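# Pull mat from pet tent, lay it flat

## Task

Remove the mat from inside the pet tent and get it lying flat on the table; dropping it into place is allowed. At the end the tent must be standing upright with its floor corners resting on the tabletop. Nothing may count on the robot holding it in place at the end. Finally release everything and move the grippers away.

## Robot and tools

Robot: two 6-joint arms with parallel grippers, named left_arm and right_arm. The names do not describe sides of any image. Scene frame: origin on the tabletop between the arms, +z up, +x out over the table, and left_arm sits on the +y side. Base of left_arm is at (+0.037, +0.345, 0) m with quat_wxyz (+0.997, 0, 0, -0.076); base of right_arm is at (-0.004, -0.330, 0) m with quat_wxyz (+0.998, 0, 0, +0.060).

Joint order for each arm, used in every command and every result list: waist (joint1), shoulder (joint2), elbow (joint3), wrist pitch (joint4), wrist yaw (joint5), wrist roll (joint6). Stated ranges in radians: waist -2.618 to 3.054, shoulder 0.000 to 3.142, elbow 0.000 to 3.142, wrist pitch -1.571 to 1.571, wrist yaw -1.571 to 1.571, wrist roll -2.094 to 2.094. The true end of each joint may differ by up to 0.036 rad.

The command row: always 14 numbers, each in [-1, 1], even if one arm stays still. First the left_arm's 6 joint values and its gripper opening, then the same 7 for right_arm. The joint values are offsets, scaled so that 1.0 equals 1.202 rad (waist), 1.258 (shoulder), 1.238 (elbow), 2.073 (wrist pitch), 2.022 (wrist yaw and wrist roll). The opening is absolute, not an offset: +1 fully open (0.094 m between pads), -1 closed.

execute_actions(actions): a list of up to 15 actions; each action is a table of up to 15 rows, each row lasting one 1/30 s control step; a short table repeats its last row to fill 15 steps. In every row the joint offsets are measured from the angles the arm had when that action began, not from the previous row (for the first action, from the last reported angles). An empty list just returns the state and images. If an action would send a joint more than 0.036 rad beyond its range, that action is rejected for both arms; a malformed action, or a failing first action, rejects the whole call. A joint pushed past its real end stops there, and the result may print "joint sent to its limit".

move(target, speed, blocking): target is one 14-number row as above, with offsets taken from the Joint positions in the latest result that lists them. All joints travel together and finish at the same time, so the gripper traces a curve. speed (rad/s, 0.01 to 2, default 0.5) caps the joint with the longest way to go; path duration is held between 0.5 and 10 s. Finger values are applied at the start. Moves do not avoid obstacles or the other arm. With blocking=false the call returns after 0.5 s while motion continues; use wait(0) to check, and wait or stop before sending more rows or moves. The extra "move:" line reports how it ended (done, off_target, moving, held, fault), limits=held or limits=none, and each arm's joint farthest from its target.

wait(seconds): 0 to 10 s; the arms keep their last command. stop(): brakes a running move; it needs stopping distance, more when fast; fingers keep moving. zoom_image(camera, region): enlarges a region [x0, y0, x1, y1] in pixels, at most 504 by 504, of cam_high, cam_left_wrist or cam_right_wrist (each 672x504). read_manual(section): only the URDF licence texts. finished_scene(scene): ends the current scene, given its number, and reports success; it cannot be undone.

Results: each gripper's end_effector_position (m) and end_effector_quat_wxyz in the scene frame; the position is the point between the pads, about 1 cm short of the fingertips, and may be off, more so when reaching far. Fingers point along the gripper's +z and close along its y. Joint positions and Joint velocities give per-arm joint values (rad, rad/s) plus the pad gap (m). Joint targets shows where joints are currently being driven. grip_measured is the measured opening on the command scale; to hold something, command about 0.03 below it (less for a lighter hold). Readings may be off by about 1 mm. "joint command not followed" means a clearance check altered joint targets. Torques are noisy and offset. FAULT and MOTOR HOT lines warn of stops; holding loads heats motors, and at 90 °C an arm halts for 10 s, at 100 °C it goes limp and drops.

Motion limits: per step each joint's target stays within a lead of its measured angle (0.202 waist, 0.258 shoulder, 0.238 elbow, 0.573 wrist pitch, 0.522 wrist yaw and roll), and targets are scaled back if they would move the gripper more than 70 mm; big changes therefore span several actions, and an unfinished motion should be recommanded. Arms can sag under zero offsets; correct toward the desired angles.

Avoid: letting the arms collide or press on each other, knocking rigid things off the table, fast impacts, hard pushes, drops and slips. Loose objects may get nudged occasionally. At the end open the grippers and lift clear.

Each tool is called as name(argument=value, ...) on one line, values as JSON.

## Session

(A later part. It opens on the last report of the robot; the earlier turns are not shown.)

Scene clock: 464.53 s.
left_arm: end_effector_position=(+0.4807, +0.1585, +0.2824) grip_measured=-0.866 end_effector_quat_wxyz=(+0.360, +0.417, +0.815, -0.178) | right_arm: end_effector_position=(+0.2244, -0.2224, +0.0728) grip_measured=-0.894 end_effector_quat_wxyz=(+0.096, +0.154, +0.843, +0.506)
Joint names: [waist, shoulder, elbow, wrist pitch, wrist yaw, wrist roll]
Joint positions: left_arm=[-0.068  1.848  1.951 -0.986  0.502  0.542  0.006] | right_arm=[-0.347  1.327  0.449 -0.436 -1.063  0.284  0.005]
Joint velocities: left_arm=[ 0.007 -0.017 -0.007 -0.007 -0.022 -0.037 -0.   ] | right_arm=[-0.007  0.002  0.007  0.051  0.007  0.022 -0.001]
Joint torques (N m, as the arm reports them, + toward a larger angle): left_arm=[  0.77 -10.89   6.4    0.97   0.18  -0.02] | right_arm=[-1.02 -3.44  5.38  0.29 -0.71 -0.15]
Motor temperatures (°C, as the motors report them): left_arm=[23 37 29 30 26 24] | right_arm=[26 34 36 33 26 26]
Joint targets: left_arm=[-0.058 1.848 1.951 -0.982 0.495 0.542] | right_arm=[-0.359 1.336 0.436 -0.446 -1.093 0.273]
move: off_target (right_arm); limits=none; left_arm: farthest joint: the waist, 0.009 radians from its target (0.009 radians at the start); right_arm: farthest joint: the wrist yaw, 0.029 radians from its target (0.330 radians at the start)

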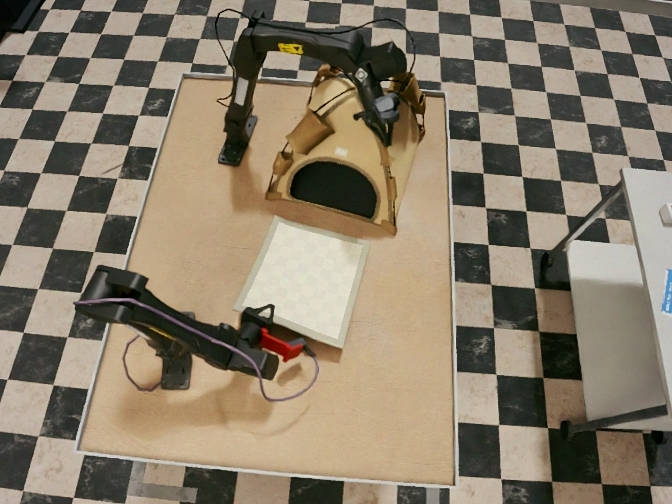

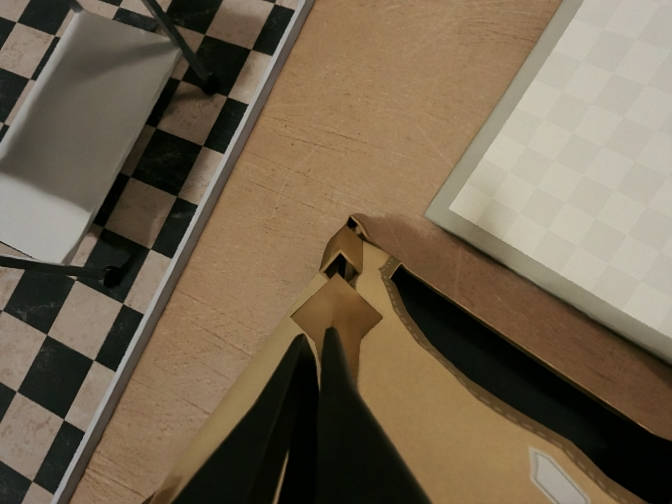

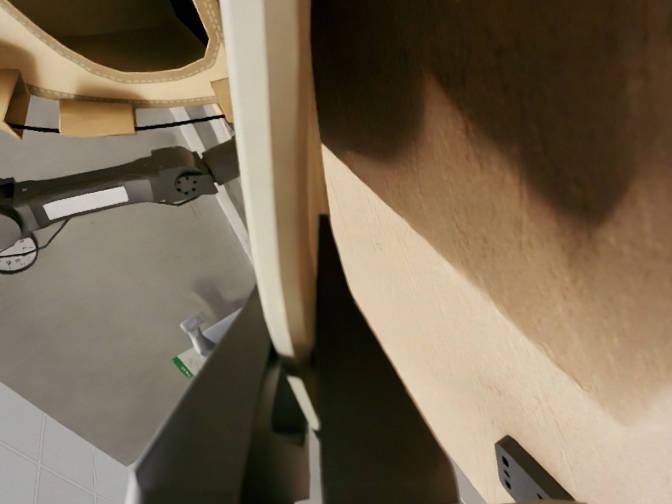

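move(target=[0,0,0,0,0,0,0.7, -0.108,0.111,-0.064,0.094,-0.014,0,-0.95], speed=0.25)

Scene clock: 482.40 s.
left_arm: end_effector_position=(+0.4808, +0.1586, +0.2823) grip_measured=+0.697 end_effector_quat_wxyz=(+0.360, +0.417, +0.815, -0.178) | right_arm: end_effector_position=(+0.2341, -0.2490, +0.0422) grip_measured=-0.894 end_effector_quat_wxyz=(+0.119, +0.206, +0.832, +0.502)
Joint names: [waist, shoulder, elbow, wrist pitch, wrist yaw, wrist roll]
Joint positions: left_arm=[-0.068  1.848  1.951 -0.986  0.501  0.542  0.08 ] | right_arm=[-0.464  1.459  0.383 -0.253 -1.067  0.285  0.005]
Joint velocities: left_arm=[-0.002  0.007 -0.007 -0.037 -0.007 -0.037  0.   ] | right_arm=[-0.002  0.002 -0.007 -0.037  0.022  0.037 -0.   ]
Joint torques (N m, as the arm reports them, + toward a larger angle): left_arm=[ -0.06 -10.89   6.39   0.94   0.25  -0.01] | right_arm=[-1.07 -4.04  4.75  0.47 -0.66 -0.02]
Motor temperatures (°C, as the motors report them): left_arm=[23 37 29 30 26 24] | right_arm=[26 33 35 31 26 26]
Joint targets: left_arm=[-0.068 1.848 1.951 -0.986 0.502 0.542] | right_arm=[-0.477 1.467 0.370 -0.241 -1.091 0.284]
move: off_target (right_arm); limits=none; left_arm: farthest joint: the wrist yaw, 0.001 radians from its target (0.000 radians at the start); right_arm: farthest joint: the wrist yaw, 0.024 radians from its target (0.028 radians at the start)

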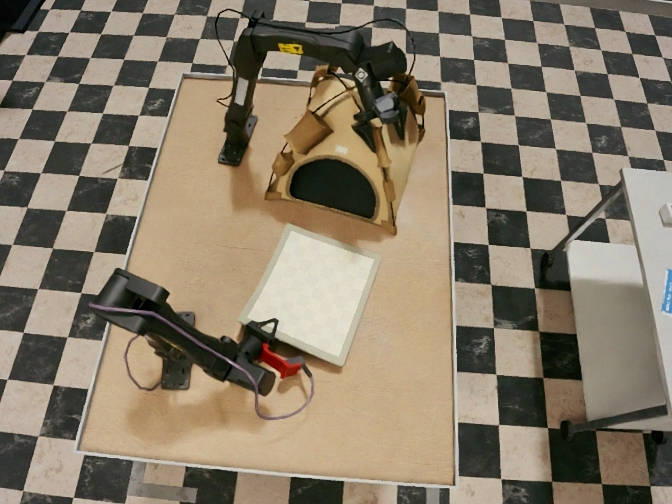

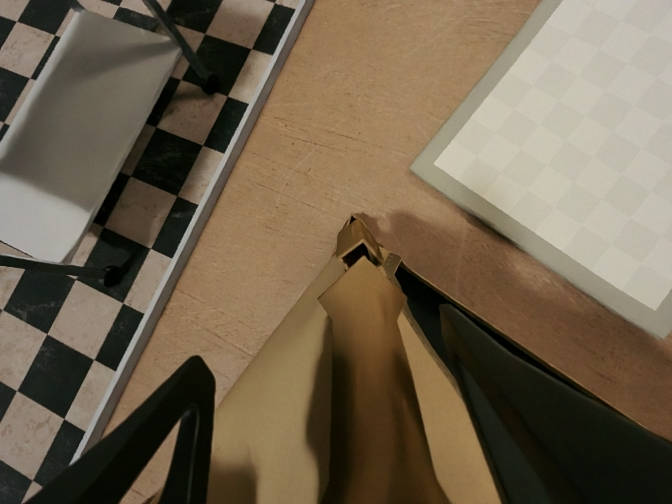

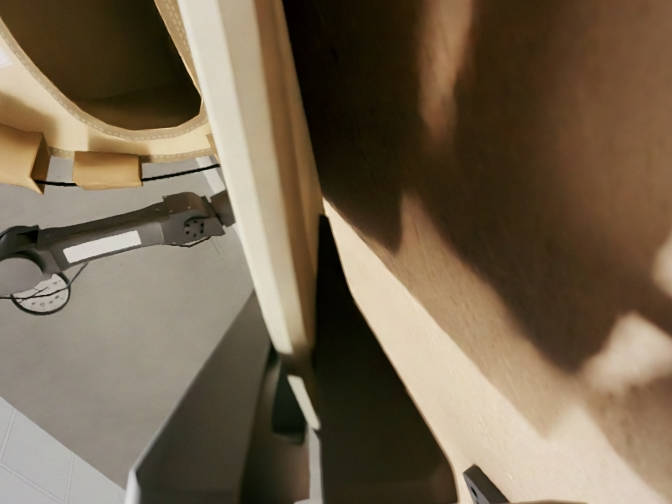

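move(target=[0,-0.12,0.02,0.02,0,0,0.7, 0,0,0,0.005,-0.012,0,-0.3], speed=0.3)

move(target=[0,-0.35,-0.3,0.2,-0.1,-0.1,0.7, -0.3,0,0,0.005,-0.012,0,-0.3], speed=0.35)

Scene clock: 496.50 s.
left_arm: end_effector_position=(+0.4579, +0.1646, +0.3452) grip_measured=+0.698 end_effector_quat_wxyz=(+0.427, +0.422, +0.784, -0.157) | right_arm: end_effector_position=(+0.2342, -0.2491, +0.0421) grip_measured=-0.302 end_effector_quat_wxyz=(+0.119, +0.206, +0.832, +0.502)
Joint names: [waist, shoulder, elbow, wrist pitch, wrist yaw, wrist roll]
Joint positions: left_arm=[-0.068  1.711  1.951 -0.969  0.496  0.542  0.08 ] | right_arm=[-0.464  1.459  0.383 -0.252 -1.067  0.286  0.033]
Joint velocities: left_arm=[-0.002 -0.007  0.002  0.007 -0.007 -0.11  -0.   ] | right_arm=[ 0.007 -0.027  0.022 -0.022  0.022 -0.007  0.002]
Joint torques (N m, as the arm reports them, + toward a larger angle): left_arm=[ -0.08 -10.54   8.19   1.27   0.28  -0.01] | right_arm=[ 0.   -5.03  5.82  0.48 -0.67  0.  ]
Motor temperatures (°C, as the motors report them): left_arm=[23 38 29 30 26 24] | right_arm=[26 32 34 31 26 26]
Joint targets: left_arm=[-0.068 1.697 1.975 -0.944 0.501 0.542] | right_arm=[-0.464 1.459 0.383 -0.243 -1.092 0.285]
move: off_target (left_arm, right_arm); limits=none; left_arm: farthest joint: the elbow, 0.025 radians from its target (0.025 radians at the start); right_arm: farthest joint: the wrist yaw, 0.024 radians from its target (0.024 radians at the start)

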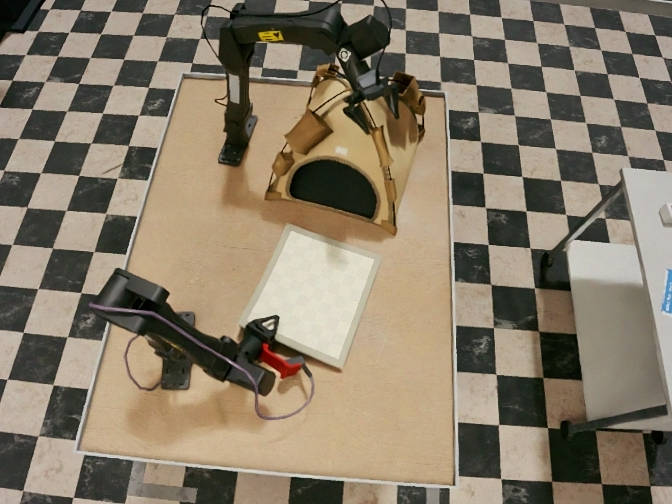

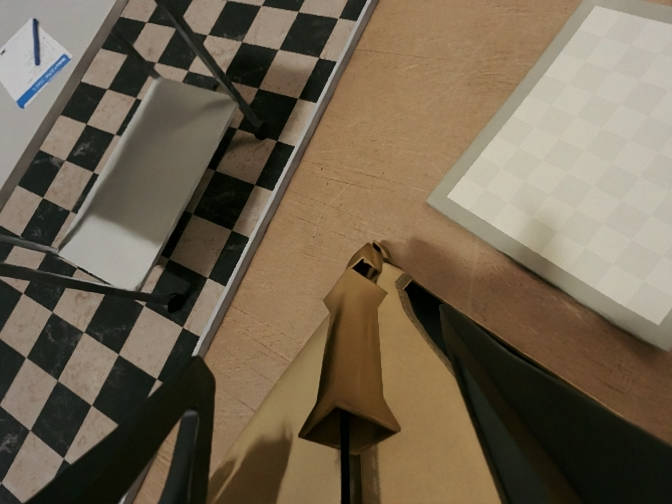

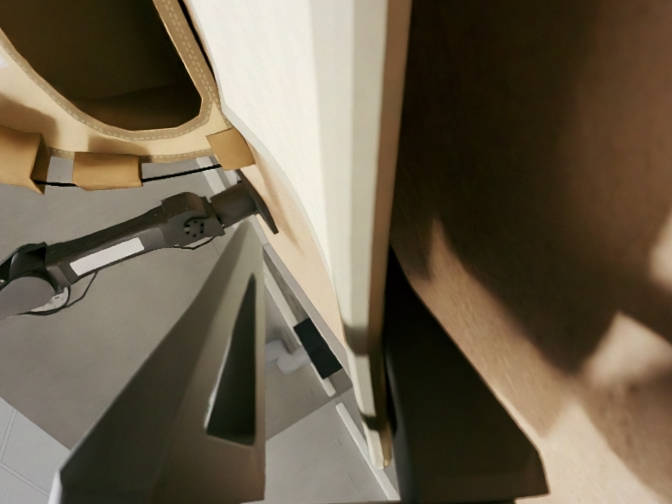

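Scene clock: 498.37 s.
left_arm: end_effector_position=(+0.4101, +0.2080, +0.4340) grip_measured=+0.698 end_effector_quat_wxyz=(+0.598, +0.310, +0.734, -0.081) | right_arm: end_effector_position=(+0.2480, -0.3358, +0.0423) grip_measured=-0.302 end_effector_quat_wxyz=(+0.205, +0.347, +0.783, +0.473)
Joint names: [waist, shoulder, elbow, wrist pitch, wrist yaw, wrist roll]
Joint positions: left_arm=[-0.068  1.29   1.591 -0.588  0.301  0.352  0.08 ] | right_arm=[-0.813  1.459  0.383 -0.249 -1.067  0.287  0.033]
Joint velocities: left_arm=[ 0.007 -0.017  0.007 -0.007 -0.022 -0.007  0.001] | right_arm=[-0.002 -0.012  0.002 -0.037  0.037 -0.022  0.   ]
Joint torques (N m, as the arm reports them, + toward a larger angle): left_arm=[-0.06 -6.84  5.42  1.62  0.   -0.12] | right_arm=[-1.04 -4.95  5.78  0.47 -0.66 -0.02]
Motor temperatures (°C, as the motors report them): left_arm=[23 37 29 30 26 24] | right_arm=[26 32 34 31 26 26]
Joint targets: left_arm=[-0.068 1.271 1.579 -0.555 0.293 0.340] | right_arm=[-0.825 1.459 0.383 -0.241 -1.091 0.286]
move: off_target (left_arm, right_arm); limits=none; left_arm: farthest joint: the wrist pitch, 0.034 radians from its target (0.415 radians at the start); right_arm: farthest joint: the wrist yaw, 0.024 radians from its target (0.024 radians at the start)

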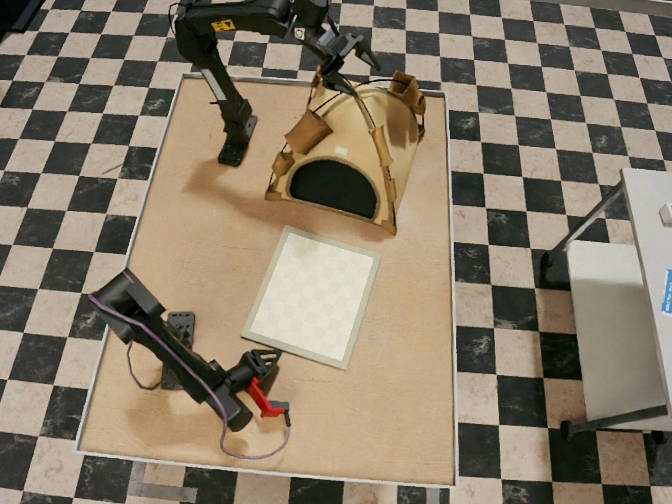

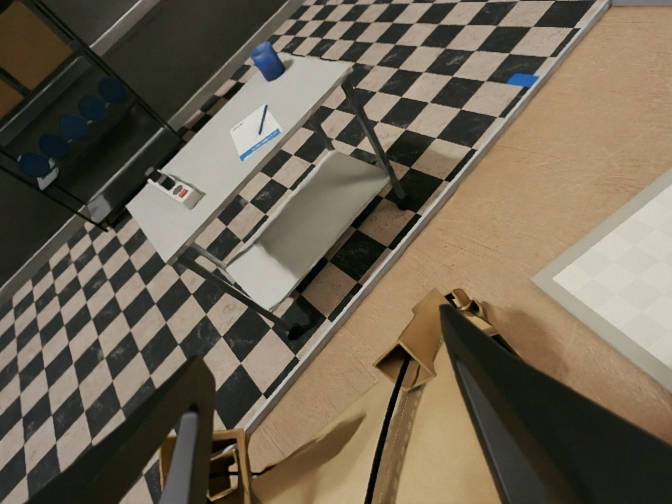

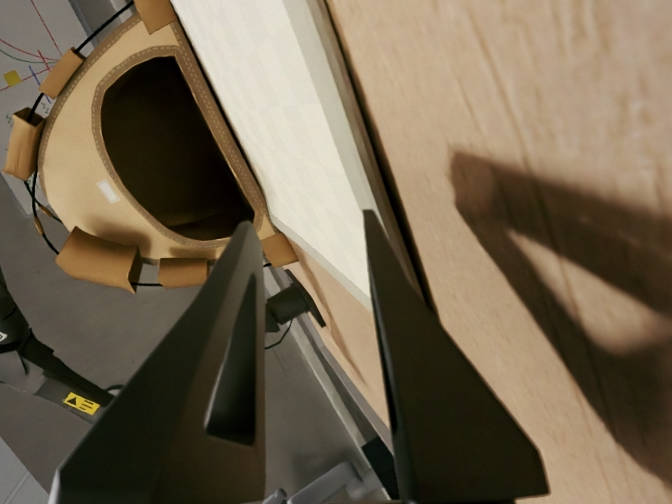

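move(target=[0,-0.39,-0.3,0.02,-0.1,-0.1,0.7, -0.15,-0.45,0.1,0.1,0.2,0,0.5], speed=0.6)

zoom_image(camera="cam_high", region=[200, 50, 470, 390])

Scene clock: 507.53 s.
left_arm: end_effector_position=(+0.3091, +0.2649, +0.4247) grip_measured=+0.698 end_effector_quat_wxyz=(+0.645, +0.179, +0.740, -0.061) | right_arm: end_effector_position=(+0.2716, -0.4801, +0.1880) grip_measured=+0.498 end_effector_quat_wxyz=(+0.556, +0.291, +0.768, +0.128)
Joint names: [waist, shoulder, elbow, wrist pitch, wrist yaw, wrist roll]
Joint positions: left_arm=[-0.068  0.814  1.231 -0.579  0.109  0.161  0.08 ] | right_arm=[-0.982  0.907  0.487 -0.043 -0.672  0.288  0.07 ]
Joint velocities: left_arm=[-0.007  0.012 -0.027  0.007  0.051 -0.022  0.001] | right_arm=[ 0.007 -0.007 -0.007  0.007  0.022  0.081  0.   ]
Joint torques (N m, as the arm reports them, + toward a larger angle): left_arm=[-0.07 -1.52  5.06  1.69 -0.07 -0.12] | right_arm=[-1.04 -3.65  9.89  1.34 -0.08 -0.02]
Motor temperatures (°C, as the motors report them): left_arm=[23 36 28 31 26 24] | right_arm=[26 32 34 31 26 26]
Joint targets: left_arm=[-0.068 0.799 1.220 -0.547 0.099 0.150] | right_arm=[-0.994 0.893 0.507 -0.041 -0.663 0.287]
move: off_target (left_arm); limits=none; left_arm: farthest joint: the wrist pitch, 0.033 radians from its target (0.041 radians at the start); right_arm: farthest joint: the elbow, 0.019 radians from its target (0.124 radians at the start)

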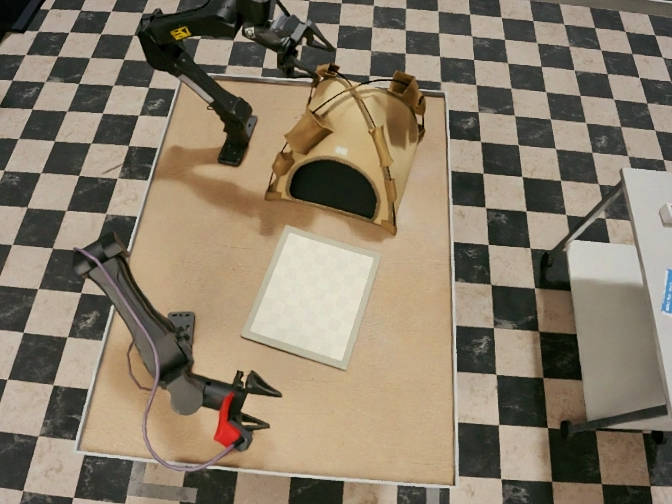

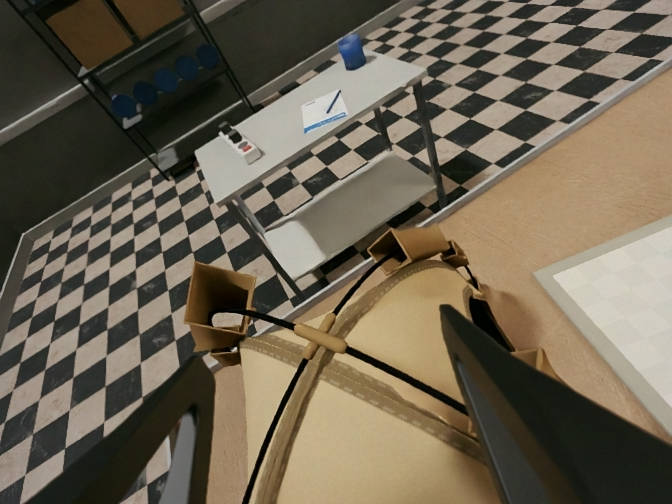

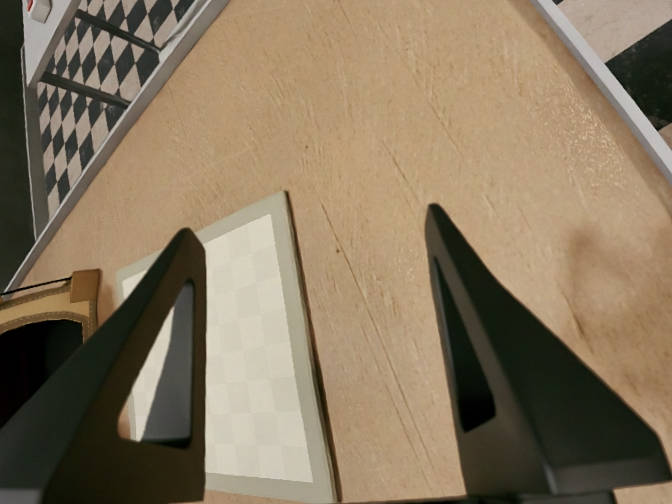

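Region (200, 50, 470, 390) of cam_high's 672x504 image, scaled by 1.482, with more detail than that image has; it fills the left 400 columns of this view, and the rest is white.

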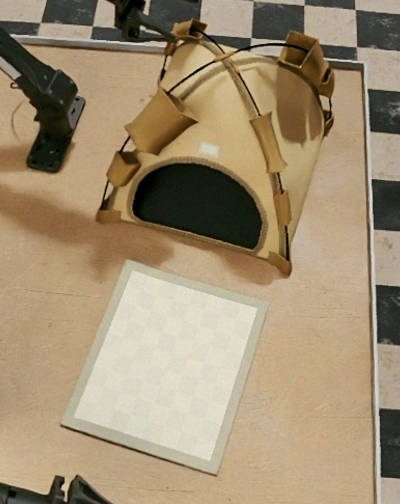

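The tent is standing with its poles still in the corner pockets, the mat is lying flat, and both arms are clear.

finished_scene(scene=2)

The scene is finished: the task was done.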